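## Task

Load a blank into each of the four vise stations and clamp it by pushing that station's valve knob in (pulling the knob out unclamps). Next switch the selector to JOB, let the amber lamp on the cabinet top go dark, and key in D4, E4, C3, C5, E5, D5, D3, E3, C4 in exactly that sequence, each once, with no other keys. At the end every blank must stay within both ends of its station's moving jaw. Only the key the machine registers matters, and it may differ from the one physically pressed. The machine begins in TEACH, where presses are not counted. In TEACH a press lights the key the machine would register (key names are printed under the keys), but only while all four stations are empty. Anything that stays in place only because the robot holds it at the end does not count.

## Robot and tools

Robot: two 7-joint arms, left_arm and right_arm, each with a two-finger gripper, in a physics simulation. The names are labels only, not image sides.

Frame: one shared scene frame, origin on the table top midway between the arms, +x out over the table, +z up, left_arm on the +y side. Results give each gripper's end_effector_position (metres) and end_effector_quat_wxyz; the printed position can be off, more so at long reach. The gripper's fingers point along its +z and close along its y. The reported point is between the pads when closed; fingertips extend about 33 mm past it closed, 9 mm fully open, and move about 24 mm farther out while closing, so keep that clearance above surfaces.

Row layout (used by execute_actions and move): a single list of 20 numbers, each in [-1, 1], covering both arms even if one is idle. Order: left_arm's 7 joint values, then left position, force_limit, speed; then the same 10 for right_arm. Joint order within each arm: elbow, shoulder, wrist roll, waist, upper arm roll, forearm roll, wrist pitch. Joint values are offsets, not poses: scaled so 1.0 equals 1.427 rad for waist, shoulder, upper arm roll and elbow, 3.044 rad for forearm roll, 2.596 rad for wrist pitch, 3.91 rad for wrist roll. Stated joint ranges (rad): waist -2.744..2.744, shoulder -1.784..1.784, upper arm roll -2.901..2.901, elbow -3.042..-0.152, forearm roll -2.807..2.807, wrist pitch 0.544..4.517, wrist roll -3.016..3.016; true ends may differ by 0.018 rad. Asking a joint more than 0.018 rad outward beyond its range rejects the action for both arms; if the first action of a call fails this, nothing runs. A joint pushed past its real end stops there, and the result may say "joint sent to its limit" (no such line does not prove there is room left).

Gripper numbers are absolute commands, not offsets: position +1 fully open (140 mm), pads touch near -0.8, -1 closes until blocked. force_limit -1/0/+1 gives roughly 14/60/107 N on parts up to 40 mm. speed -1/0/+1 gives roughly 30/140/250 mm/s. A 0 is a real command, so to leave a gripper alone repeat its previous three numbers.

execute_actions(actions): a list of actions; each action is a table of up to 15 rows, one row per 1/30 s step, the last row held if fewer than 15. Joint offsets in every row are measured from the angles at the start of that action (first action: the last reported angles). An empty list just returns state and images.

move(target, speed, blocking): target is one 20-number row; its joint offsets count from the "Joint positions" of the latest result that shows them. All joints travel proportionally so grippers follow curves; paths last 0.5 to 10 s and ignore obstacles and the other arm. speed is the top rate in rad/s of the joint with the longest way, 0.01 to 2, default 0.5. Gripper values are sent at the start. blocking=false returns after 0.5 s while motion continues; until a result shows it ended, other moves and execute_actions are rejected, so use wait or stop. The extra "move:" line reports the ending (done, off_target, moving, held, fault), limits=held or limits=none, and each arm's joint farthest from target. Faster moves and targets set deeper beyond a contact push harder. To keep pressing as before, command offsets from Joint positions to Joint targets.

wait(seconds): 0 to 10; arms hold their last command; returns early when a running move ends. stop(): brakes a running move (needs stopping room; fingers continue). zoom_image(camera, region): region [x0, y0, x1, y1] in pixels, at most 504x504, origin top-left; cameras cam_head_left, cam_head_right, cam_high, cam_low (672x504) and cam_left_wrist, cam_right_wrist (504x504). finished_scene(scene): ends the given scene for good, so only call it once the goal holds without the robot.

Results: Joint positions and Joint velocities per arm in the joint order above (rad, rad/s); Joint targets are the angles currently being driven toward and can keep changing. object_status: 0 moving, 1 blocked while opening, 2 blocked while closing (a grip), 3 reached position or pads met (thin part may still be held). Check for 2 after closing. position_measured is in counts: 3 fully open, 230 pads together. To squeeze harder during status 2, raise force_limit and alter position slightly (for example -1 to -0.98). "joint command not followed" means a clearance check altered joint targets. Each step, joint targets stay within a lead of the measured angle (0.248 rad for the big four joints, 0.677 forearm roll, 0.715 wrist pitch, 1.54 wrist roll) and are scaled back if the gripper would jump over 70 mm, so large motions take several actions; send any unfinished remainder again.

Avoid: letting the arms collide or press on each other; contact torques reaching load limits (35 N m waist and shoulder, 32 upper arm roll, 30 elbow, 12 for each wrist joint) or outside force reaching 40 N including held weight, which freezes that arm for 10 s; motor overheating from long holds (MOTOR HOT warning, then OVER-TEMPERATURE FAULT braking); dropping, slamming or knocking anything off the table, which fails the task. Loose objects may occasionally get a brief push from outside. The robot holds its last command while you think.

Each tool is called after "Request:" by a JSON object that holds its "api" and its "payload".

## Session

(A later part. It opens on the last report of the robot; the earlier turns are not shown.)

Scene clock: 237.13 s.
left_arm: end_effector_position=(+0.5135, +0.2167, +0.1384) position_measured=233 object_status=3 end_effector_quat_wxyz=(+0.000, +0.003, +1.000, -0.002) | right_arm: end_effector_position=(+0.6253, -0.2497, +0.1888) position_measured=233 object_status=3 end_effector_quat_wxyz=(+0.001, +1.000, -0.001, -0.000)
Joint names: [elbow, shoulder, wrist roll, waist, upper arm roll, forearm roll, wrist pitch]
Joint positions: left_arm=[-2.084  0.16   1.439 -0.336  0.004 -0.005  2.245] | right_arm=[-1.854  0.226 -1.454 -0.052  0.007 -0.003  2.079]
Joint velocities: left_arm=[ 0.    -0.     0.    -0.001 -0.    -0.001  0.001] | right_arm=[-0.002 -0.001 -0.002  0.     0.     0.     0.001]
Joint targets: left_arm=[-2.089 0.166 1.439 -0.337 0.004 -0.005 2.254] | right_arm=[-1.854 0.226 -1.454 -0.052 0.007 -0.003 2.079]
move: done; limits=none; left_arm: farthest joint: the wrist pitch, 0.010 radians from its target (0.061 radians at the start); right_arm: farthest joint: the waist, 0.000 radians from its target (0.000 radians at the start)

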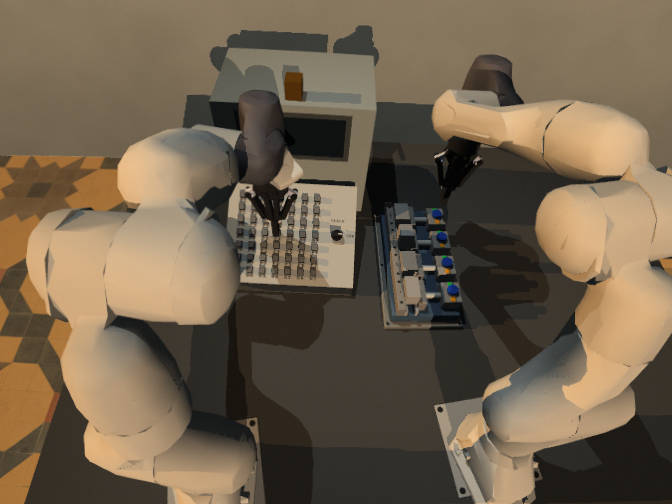

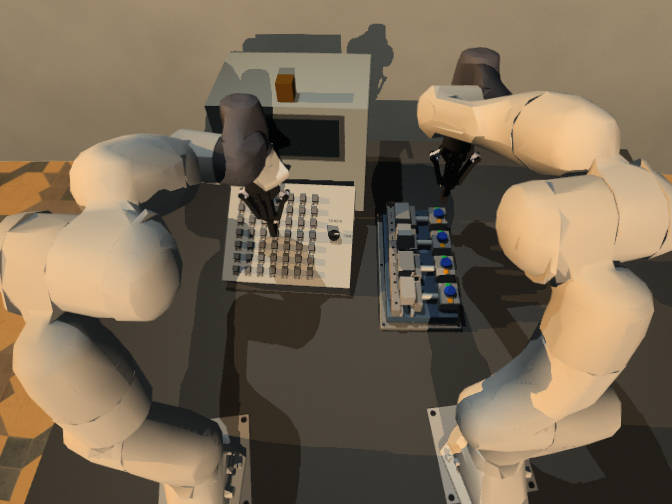

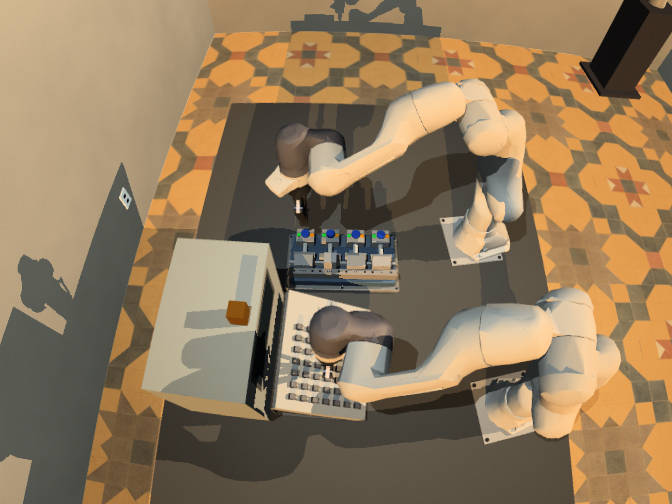

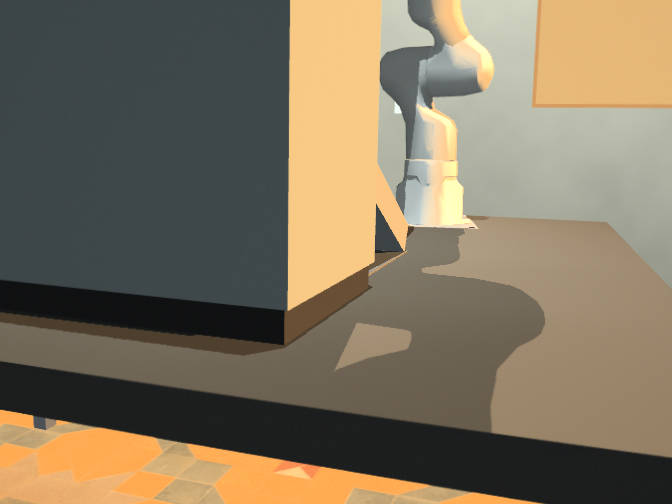

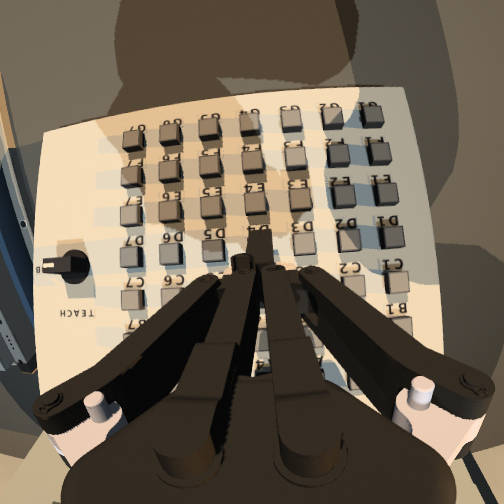

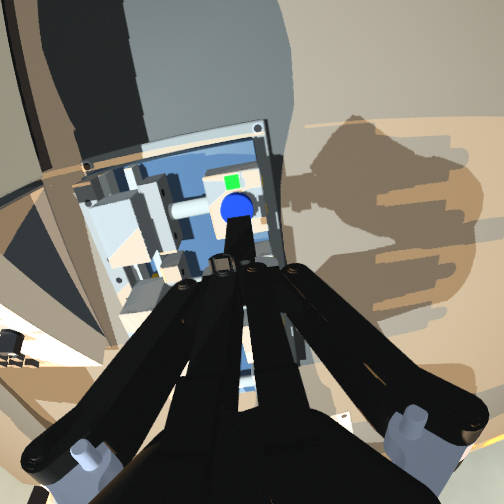

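Request:
{"api": "move", "payload": {"target": [0.0168,-0.0214,0,0,0,0,-0.0208,-1,0,1, 0,0,0,0,0,0,0,-1,0,1], "speed": 0.15}}

Scene clock: 238.23 s.
left_arm: end_effector_position=(+0.5132, +0.2166, +0.1604) position_measured=233 object_status=3 end_effector_quat_wxyz=(+0.000, +0.003, +1.000, -0.002) | right_arm: end_effector_position=(+0.6253, -0.2497, +0.1888) position_measured=233 object_status=3 end_effector_quat_wxyz=(+0.001, +1.000, -0.001, -0.000)
Joint names: [elbow, shoulder, wrist roll, waist, upper arm roll, forearm roll, wrist pitch]
Joint positions: left_arm=[-2.062  0.131  1.439 -0.336  0.004 -0.005  2.194] | right_arm=[-1.854  0.226 -1.454 -0.052  0.007 -0.003  2.079]
Joint velocities: left_arm=[ 0.    -0.001 -0.001  0.     0.001 -0.    -0.005] | right_arm=[-0.001 -0.     0.002 -0.    -0.     0.001  0.   ]
Joint targets: left_arm=[-2.060 0.130 1.439 -0.336 0.004 -0.005 2.191] | right_arm=[-1.854 0.226 -1.454 -0.052 0.007 -0.003 2.079]
move: done; limits=none; left_arm: farthest joint: the wrist pitch, 0.003 radians from its target (0.054 radians at the start); right_arm: farthest joint: the waist, 0.000 radians from its target (0.000 radians at the start)

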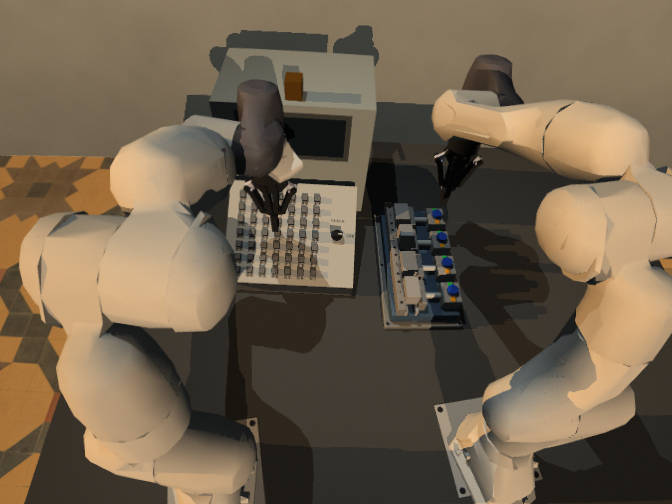

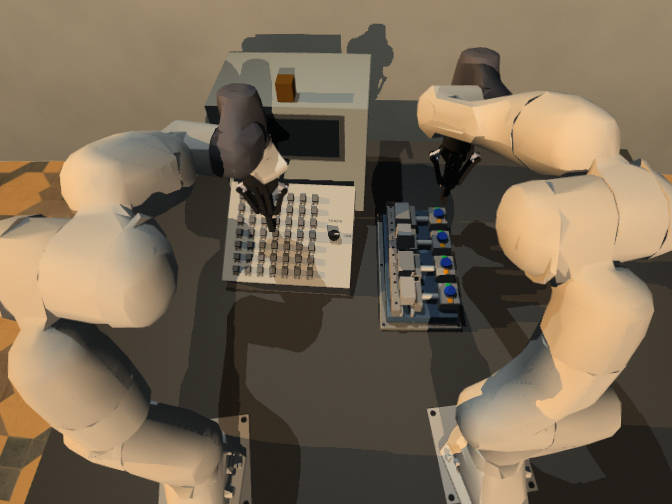

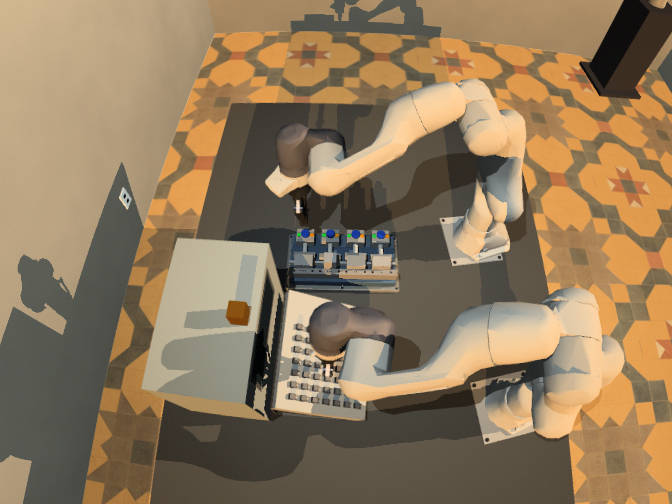

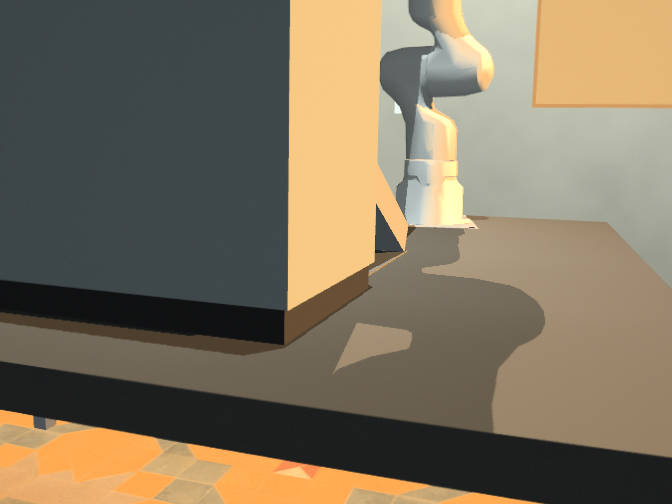

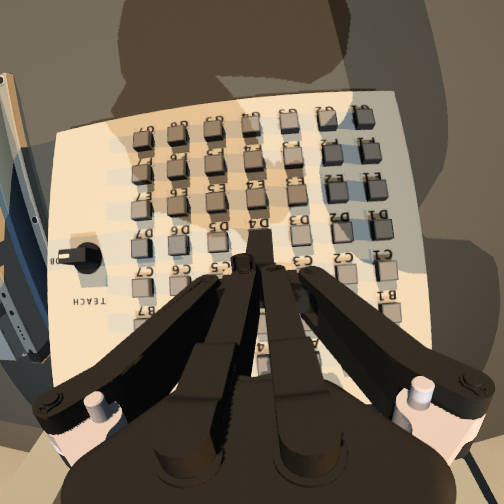

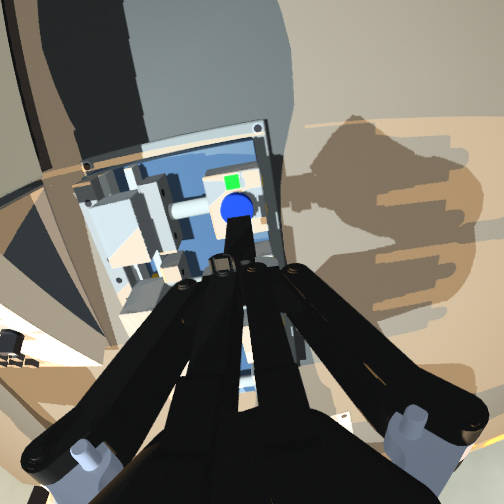

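Request:
{"api": "move", "payload": {"target": [0.0477,0.0343,0,-0.0806,0,0,-0.0085,-1,0,1, 0,0,0,0,0,0,0,-1,0,1], "speed": 0.2}}

Scene clock: 239.33 s.
left_arm: end_effector_position=(+0.5162, +0.1475, +0.1608) position_measured=233 object_status=3 end_effector_quat_wxyz=(-0.000, +0.061, +0.998, -0.002) | right_arm: end_effector_position=(+0.6253, -0.2497, +0.1888) position_measured=233 object_status=3 end_effector_quat_wxyz=(+0.001, +1.000, -0.001, -0.000)
Joint names: [elbow, shoulder, wrist roll, waist, upper arm roll, forearm roll, wrist pitch]
Joint positions: left_arm=[-1.997  0.178  1.439 -0.451  0.003 -0.005  2.175] | right_arm=[-1.854  0.226 -1.454 -0.052  0.007 -0.003  2.079]
Joint velocities: left_arm=[ 0.002  0.     0.003  0.001 -0.001 -0.    -0.004] | right_arm=[ 0. -0. -0. -0.  0. -0.  0.]
Joint targets: left_arm=[-1.994 0.180 1.439 -0.451 0.004 -0.005 2.172] | right_arm=[-1.854 0.226 -1.454 -0.052 0.007 -0.003 2.079]
move: done; limits=none; left_arm: farthest joint: the elbow, 0.003 radians from its target (0.068 radians at the start); right_arm: farthest joint: the waist, 0.000 radians from its target (0.000 radians at the start)

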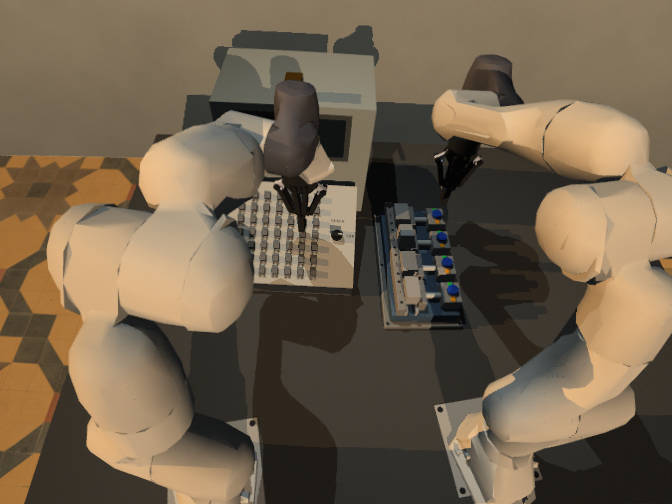

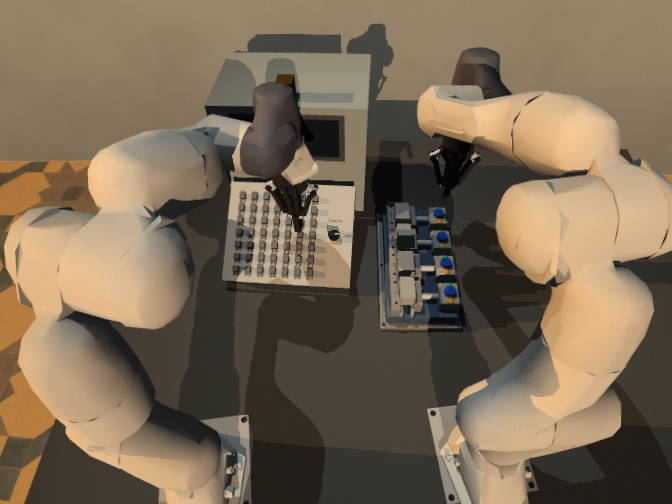

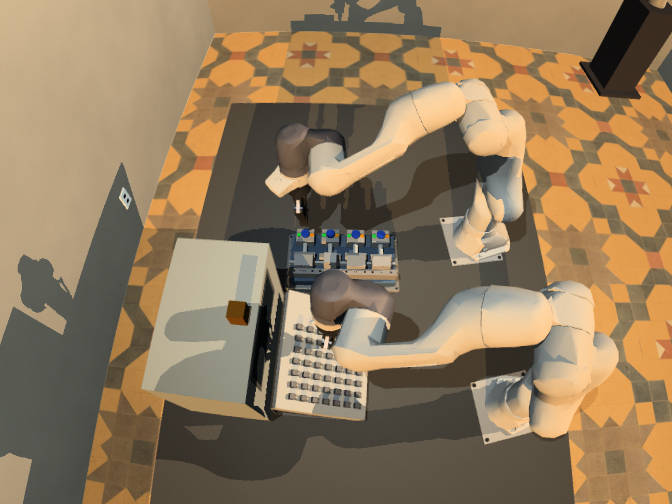

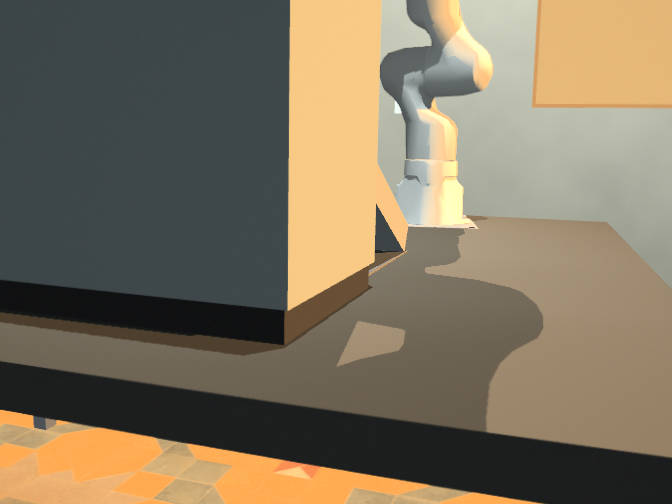

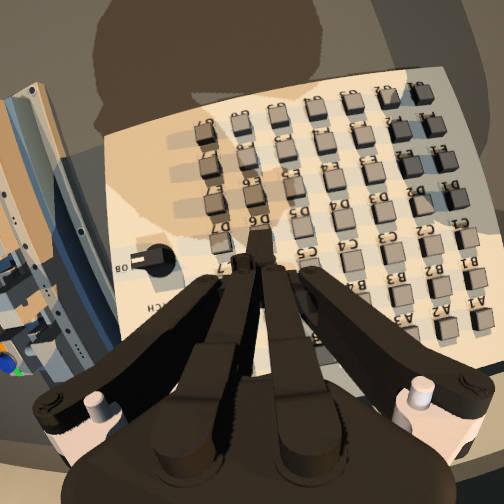

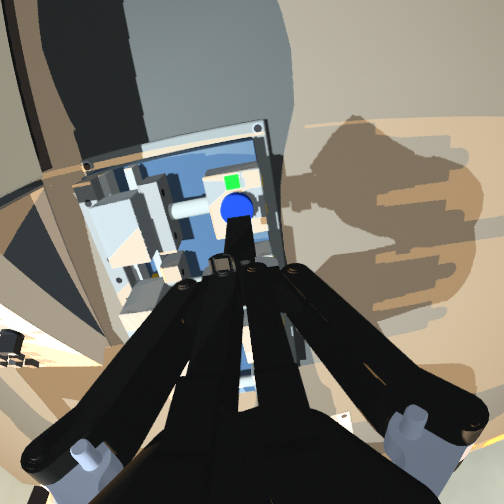

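Request:
{"api": "move", "payload": {"target": [-0.0168,0.0245,0,0.0021,0,0,0.0227,-1,0,1, 0,0,0,0,0,0,0,-1,0,1], "speed": 0.07}}

Scene clock: 240.70 s.
left_arm: end_effector_position=(+0.5180, +0.1482, +0.1385) position_measured=233 object_status=3 end_effector_quat_wxyz=(+0.001, +0.060, +0.998, -0.002) | right_arm: end_effector_position=(+0.6253, -0.2497, +0.1888) position_measured=233 object_status=3 end_effector_quat_wxyz=(+0.001, +1.000, -0.001, -0.000)
Joint names: [elbow, shoulder, wrist roll, waist, upper arm roll, forearm roll, wrist pitch]
Joint positions: left_arm=[-2.017  0.208  1.439 -0.449  0.003 -0.005  2.228] | right_arm=[-1.854  0.226 -1.454 -0.052  0.007 -0.003  2.079]
Joint velocities: left_arm=[-0.001 -0.001  0.001 -0.    -0.001 -0.001  0.005] | right_arm=[ 0.    -0.001 -0.    -0.    -0.001 -0.002  0.   ]
Joint targets: left_arm=[-2.021 0.213 1.439 -0.448 0.003 -0.005 2.234] | right_arm=[-1.854 0.226 -1.454 -0.052 0.007 -0.003 2.079]
move: done; limits=none; left_arm: farthest joint: the wrist pitch, 0.006 radians from its target (0.059 radians at the start); right_arm: farthest joint: the waist, 0.000 radians from its target (0.000 radians at the start)

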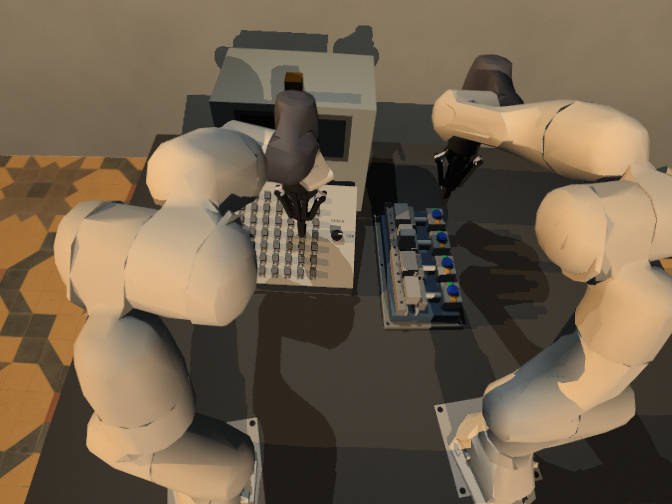

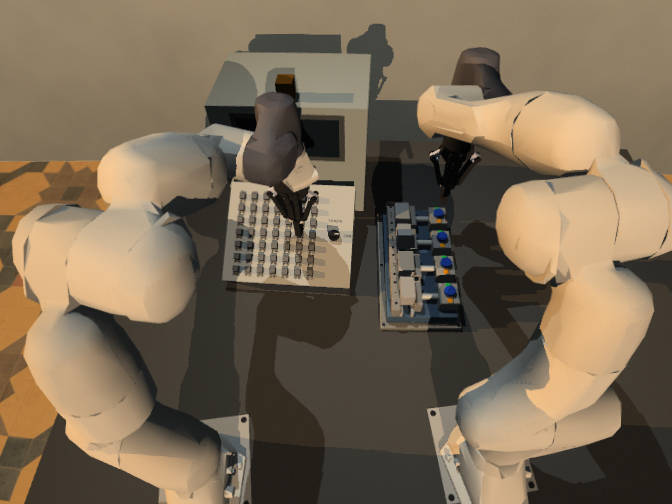

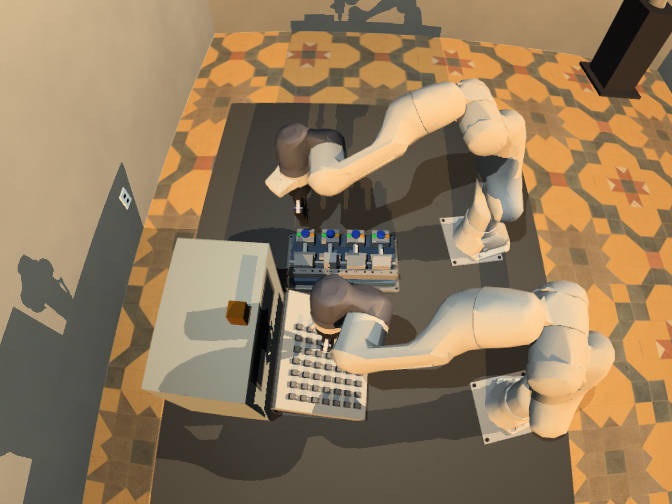

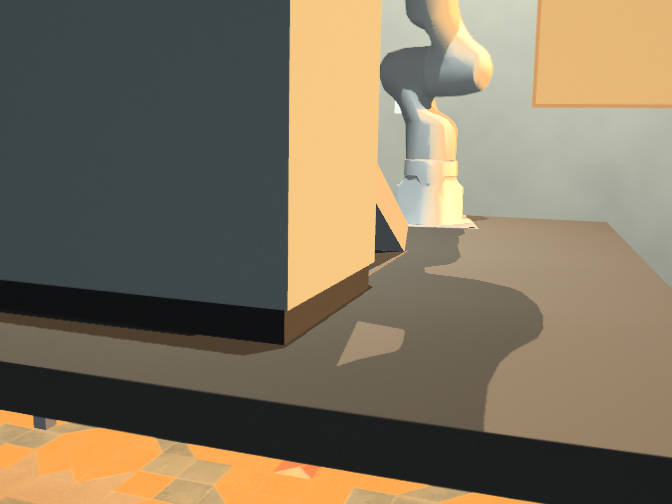

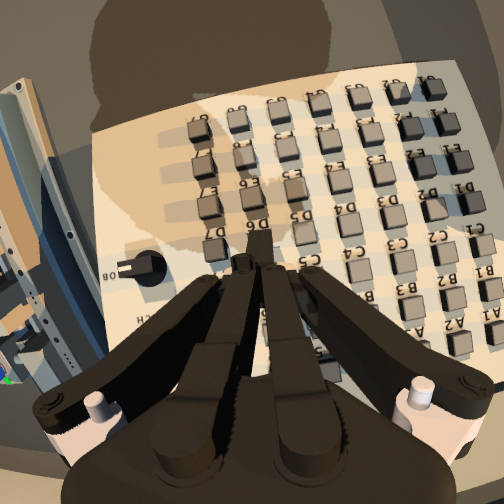

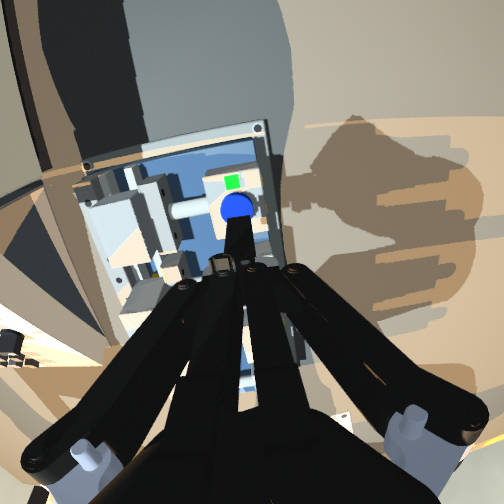

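Request:
{"api": "move", "payload": {"target": [0.0112,-0.0154,0,0,0,0,-0.015,-1,0,1, 0,0,0,0,0,0,0,-1,0,1], "speed": 0.12}}

Scene clock: 241.80 s.
left_arm: end_effector_position=(+0.5170, +0.1483, +0.1536) position_measured=233 object_status=3 end_effector_quat_wxyz=(+0.000, +0.060, +0.998, -0.002) | right_arm: end_effector_position=(+0.6253, -0.2497, +0.1888) position_measured=233 object_status=3 end_effector_quat_wxyz=(+0.001, +1.000, -0.001, -0.000)
Joint names: [elbow, shoulder, wrist roll, waist, upper arm roll, forearm roll, wrist pitch]
Joint positions: left_arm=[-2.004  0.187  1.439 -0.449  0.003 -0.005  2.192] | right_arm=[-1.854  0.226 -1.454 -0.052  0.007 -0.003  2.079]
Joint velocities: left_arm=[-0.001 -0.002  0.    -0.001  0.     0.001 -0.005] | right_arm=[ 0.001  0.001  0.001  0.    -0.001 -0.001 -0.001]
Joint targets: left_arm=[-2.001 0.186 1.439 -0.449 0.003 -0.005 2.189] | right_arm=[-1.854 0.226 -1.454 -0.052 0.007 -0.003 2.079]
move: done; limits=none; left_arm: farthest joint: the elbow, 0.003 radians from its target (0.016 radians at the start); right_arm: farthest joint: the waist, 0.000 radians from its target (0.000 radians at the start)

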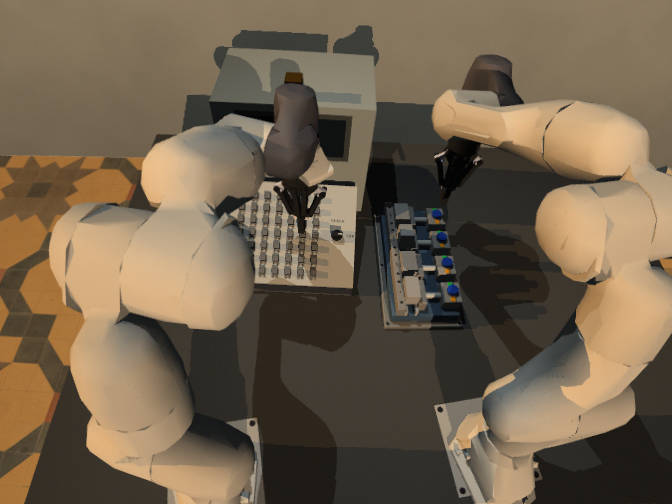

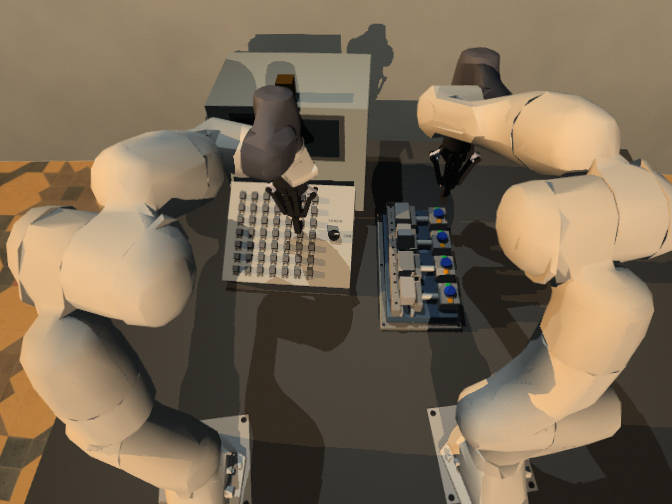

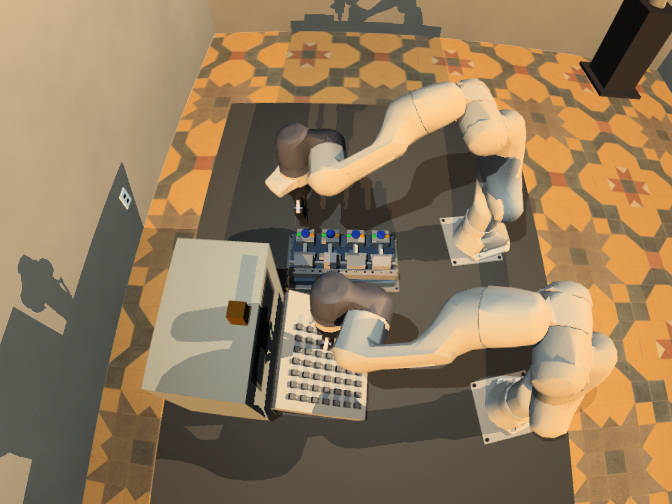

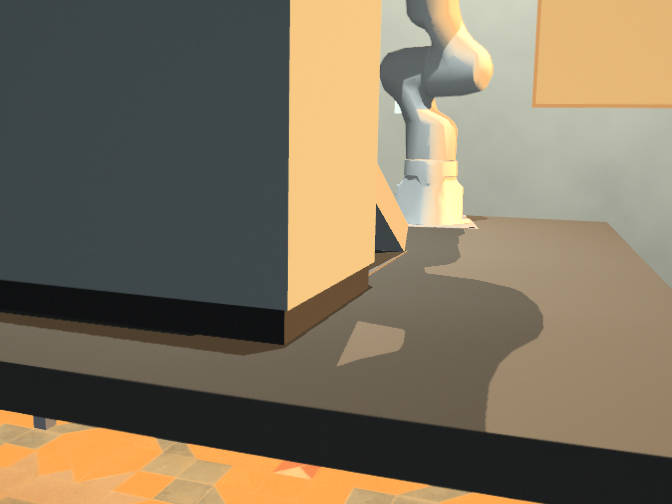

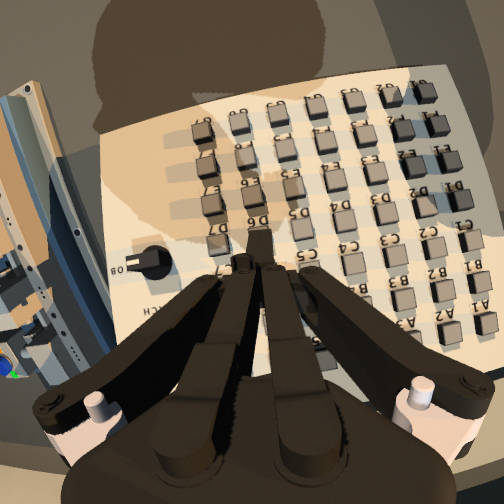

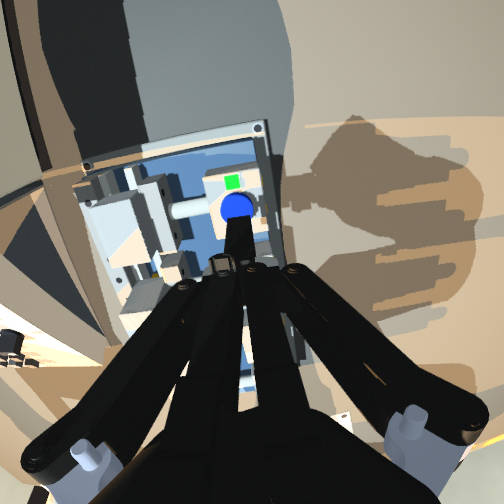

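Request:
{"api": "move", "payload": {"target": [-0.164,-0.096,0,-0.0231,0,0,0.0383,-1,0,1, 0,0,0,0,0,0,0,-1,0,1], "speed": 0.3}}

Scene clock: 243.37 s.
left_arm: end_effector_position=(+0.4567, +0.1467, +0.1359) position_measured=233 object_status=3 end_effector_quat_wxyz=(+0.000, +0.076, +0.997, -0.002) | right_arm: end_effector_position=(+0.6253, -0.2497, +0.1888) position_measured=233 object_status=3 end_effector_quat_wxyz=(+0.001, +1.000, -0.001, -0.000)
Joint names: [elbow, shoulder, wrist roll, waist, upper arm roll, forearm roll, wrist pitch]
Joint positions: left_arm=[-2.235  0.052  1.439 -0.481  0.003 -0.005  2.288] | right_arm=[-1.854  0.226 -1.454 -0.052  0.007 -0.003  2.079]
Joint velocities: left_arm=[-0.    -0.001  0.001 -0.001 -0.001 -0.001  0.003] | right_arm=[ 0.002  0.001  0.001  0.001  0.002 -0.    -0.   ]
Joint targets: left_arm=[-2.238 0.050 1.439 -0.482 0.003 -0.005 2.291] | right_arm=[-1.854 0.226 -1.454 -0.052 0.007 -0.003 2.079]
move: done; limits=none; left_arm: farthest joint: the elbow, 0.003 radians from its target (0.234 radians at the start); right_arm: farthest joint: the waist, 0.000 radians from its target (0.000 radians at the start)

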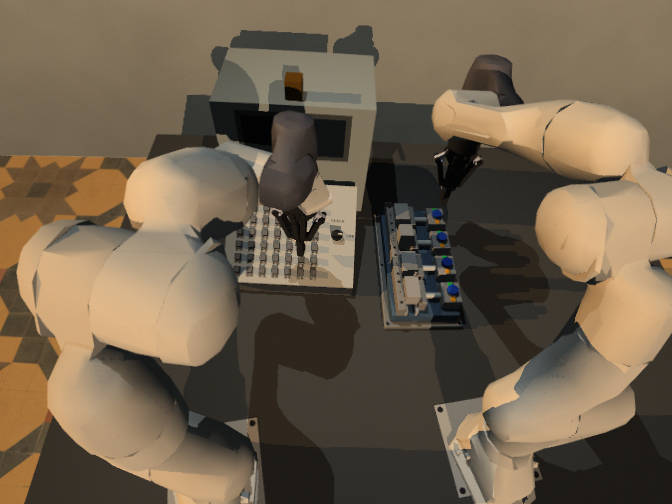

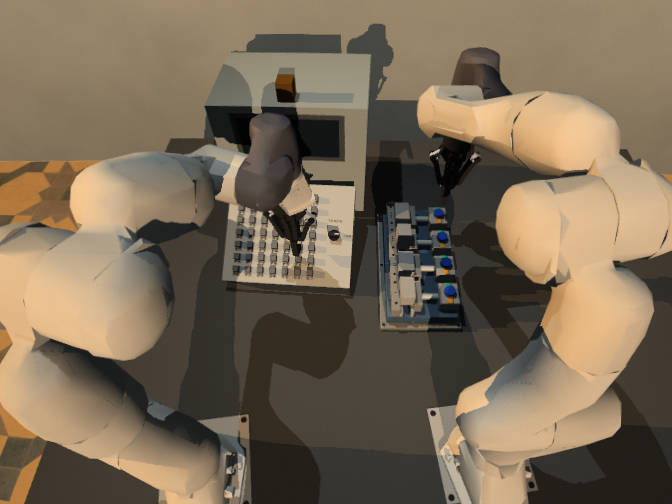

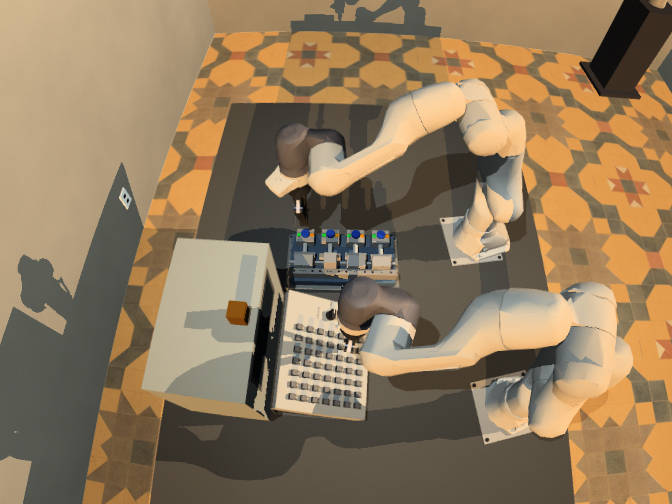

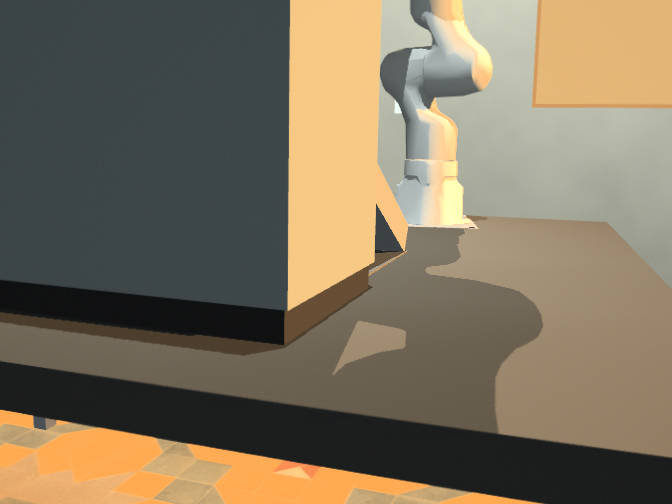

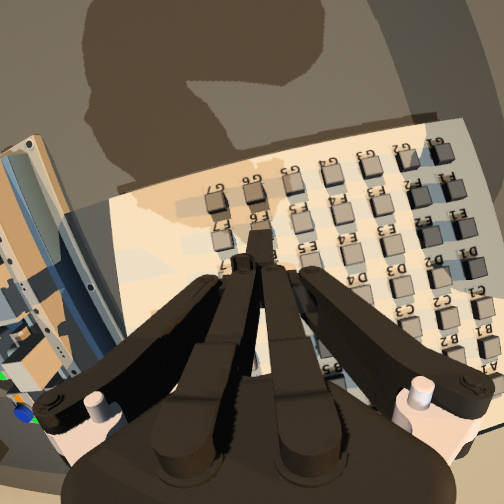

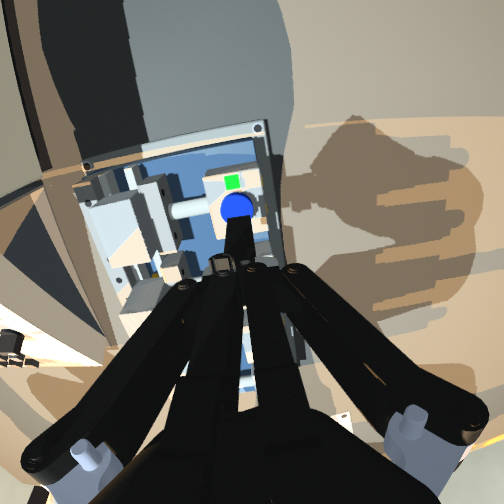

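Request:
{"api": "move", "payload": {"target": [-0.0196,0.0336,0,0.0014,0,0,0.0277,-1,0,1, 0,0,0,0,0,0,0,-1,0,1], "speed": 0.08}}

Scene clock: 244.70 s.
left_arm: end_effector_position=(+0.4558, +0.1477, +0.1082) position_measured=233 object_status=3 end_effector_quat_wxyz=(-0.001, +0.075, +0.997, -0.001) | right_arm: end_effector_position=(+0.6253, -0.2497, +0.1888) position_measured=233 object_status=3 end_effector_quat_wxyz=(+0.001, +1.000, -0.001, -0.000)
Joint names: [elbow, shoulder, wrist roll, waist, upper arm roll, forearm roll, wrist pitch]
Joint positions: left_arm=[-2.259  0.096  1.439 -0.48   0.003 -0.005  2.353] | right_arm=[-1.854  0.226 -1.454 -0.052  0.007 -0.003  2.079]
Joint velocities: left_arm=[-0.    -0.    -0.     0.001  0.     0.001  0.   ] | right_arm=[ 0.     0.    -0.     0.001  0.001  0.001  0.   ]
Joint targets: left_arm=[-2.263 0.100 1.439 -0.479 0.003 -0.005 2.360] | right_arm=[-1.854 0.226 -1.454 -0.052 0.007 -0.003 2.079]
move: done; limits=none; left_arm: farthest joint: the wrist pitch, 0.007 radians from its target (0.071 radians at the start); right_arm: farthest joint: the waist, 0.000 radians from its target (0.000 radians at the start)

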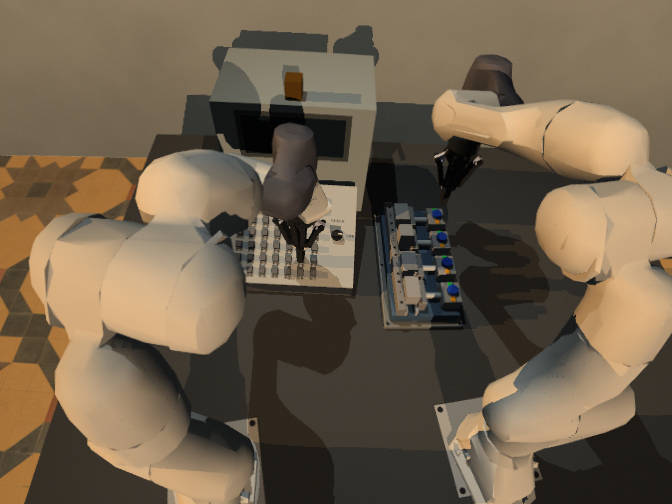

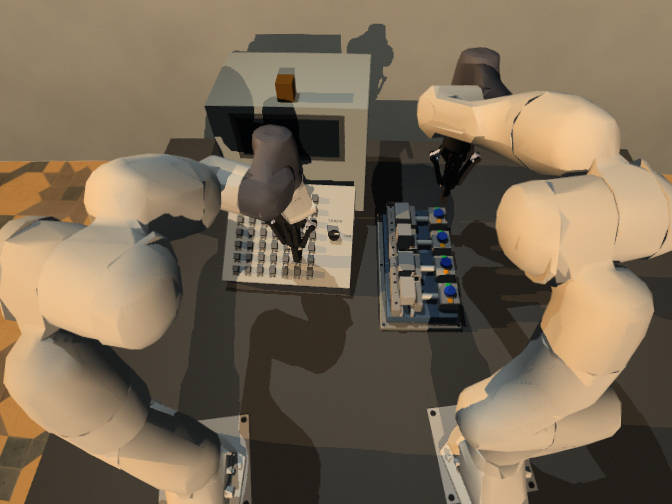

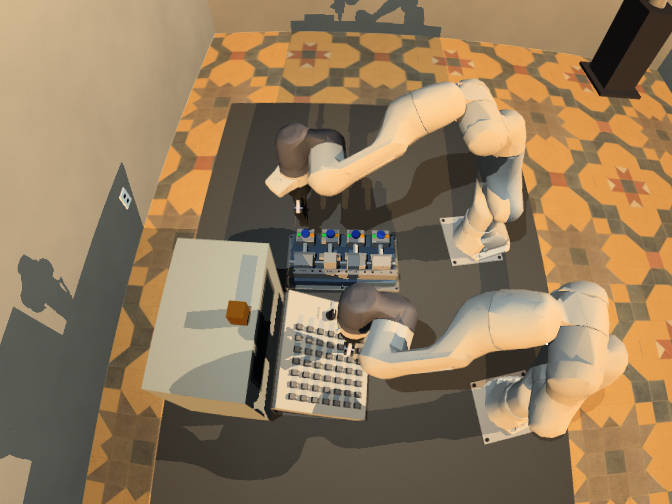

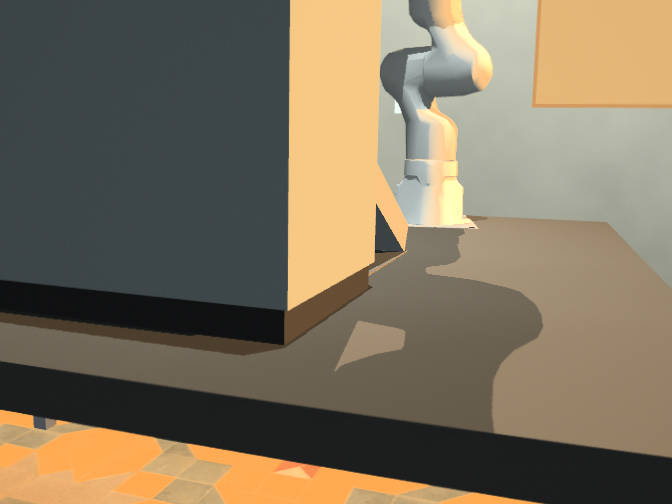

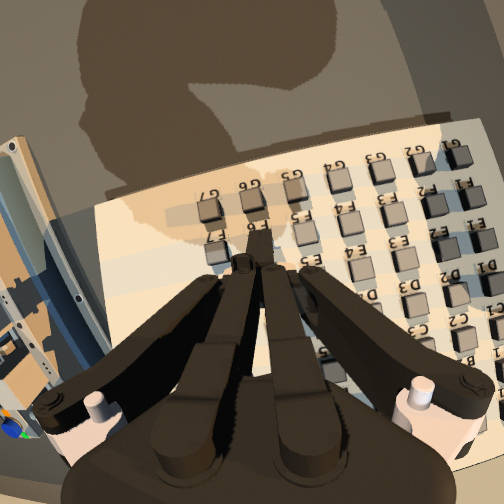

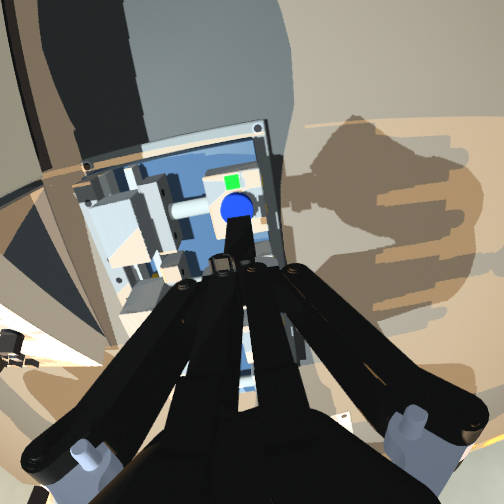

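Request:
{"api": "move", "payload": {"target": [0.0175,-0.0322,0,0,0,0,-0.0252,-1,0,1, 0,0,0,0,0,0,0,-1,0,1], "speed": 0.15}}

Scene clock: 245.93 s.
left_arm: end_effector_position=(+0.4572, +0.1471, +0.1363) position_measured=233 object_status=3 end_effector_quat_wxyz=(+0.001, +0.075, +0.997, -0.002) | right_arm: end_effector_position=(+0.6253, -0.2497, +0.1888) position_measured=233 object_status=3 end_effector_quat_wxyz=(+0.001, +1.000, -0.001, -0.000)
Joint names: [elbow, shoulder, wrist roll, waist, upper arm roll, forearm roll, wrist pitch]
Joint positions: left_arm=[-2.236  0.051  1.439 -0.48   0.003 -0.005  2.291] | right_arm=[-1.854  0.226 -1.454 -0.052  0.007 -0.003  2.079]
Joint velocities: left_arm=[-0.001  0.     0.002  0.001  0.001 -0.    -0.005] | right_arm=[ 0.001 -0.    -0.001 -0.001  0.    -0.001  0.001]
Joint targets: left_arm=[-2.234 0.050 1.439 -0.480 0.003 -0.005 2.288] | right_arm=[-1.854 0.226 -1.454 -0.052 0.007 -0.003 2.079]
move: done; limits=none; left_arm: farthest joint: the wrist pitch, 0.003 radians from its target (0.066 radians at the start); right_arm: farthest joint: the waist, 0.000 radians from its target (0.000 radians at the start)

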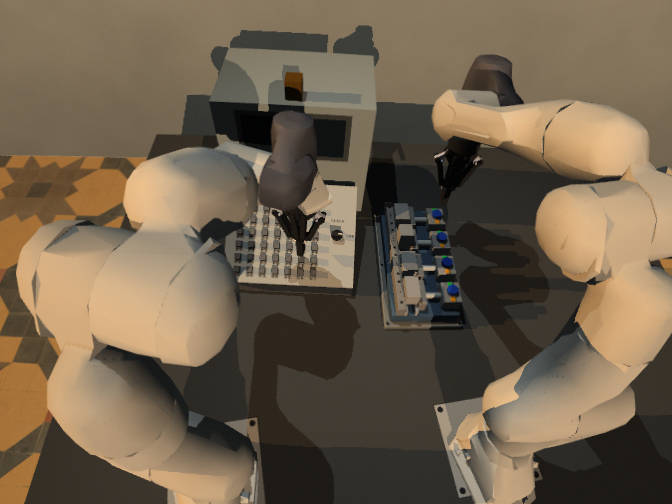

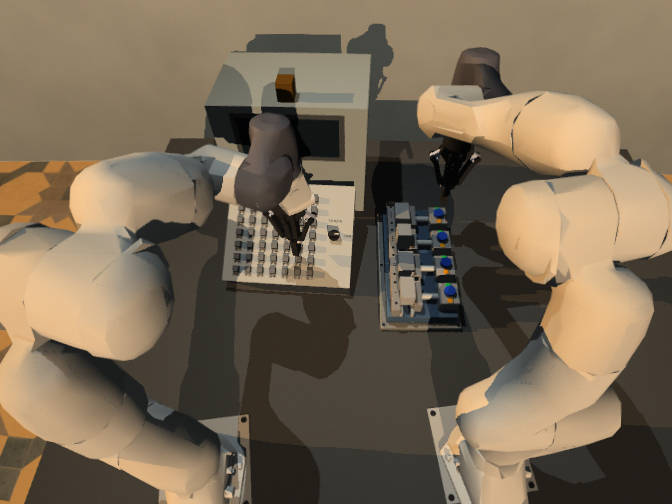

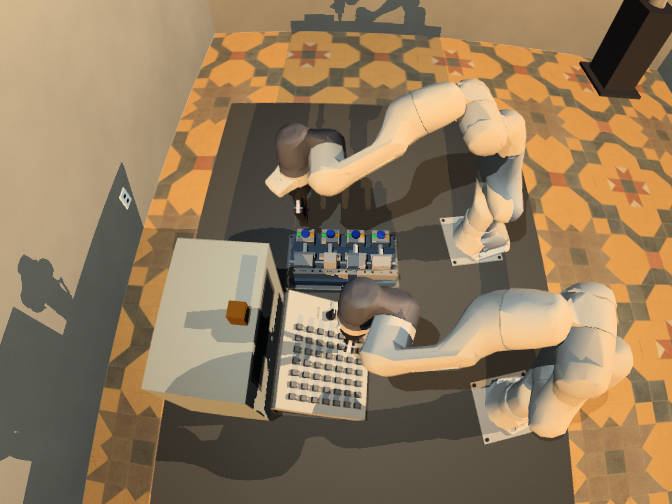

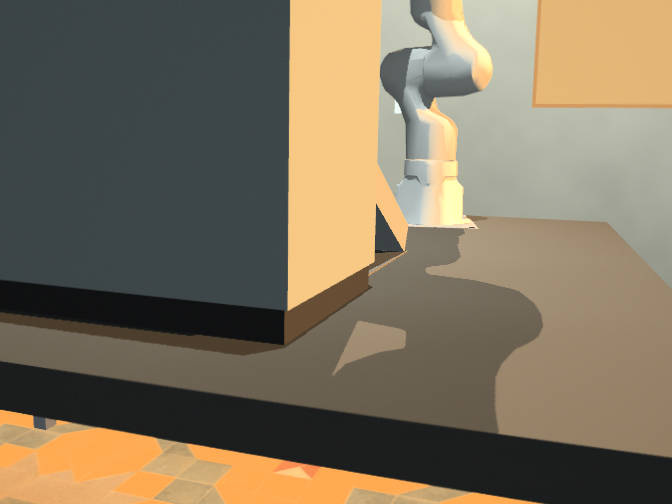

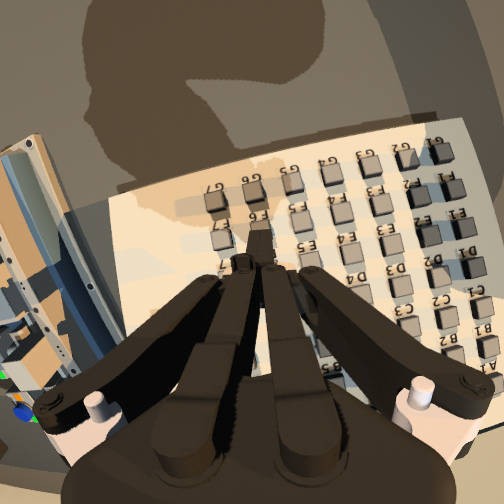

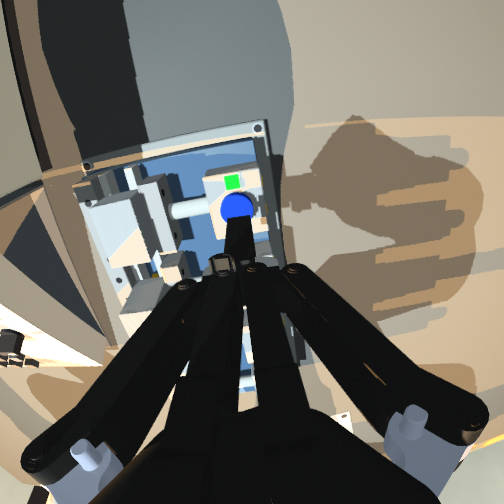

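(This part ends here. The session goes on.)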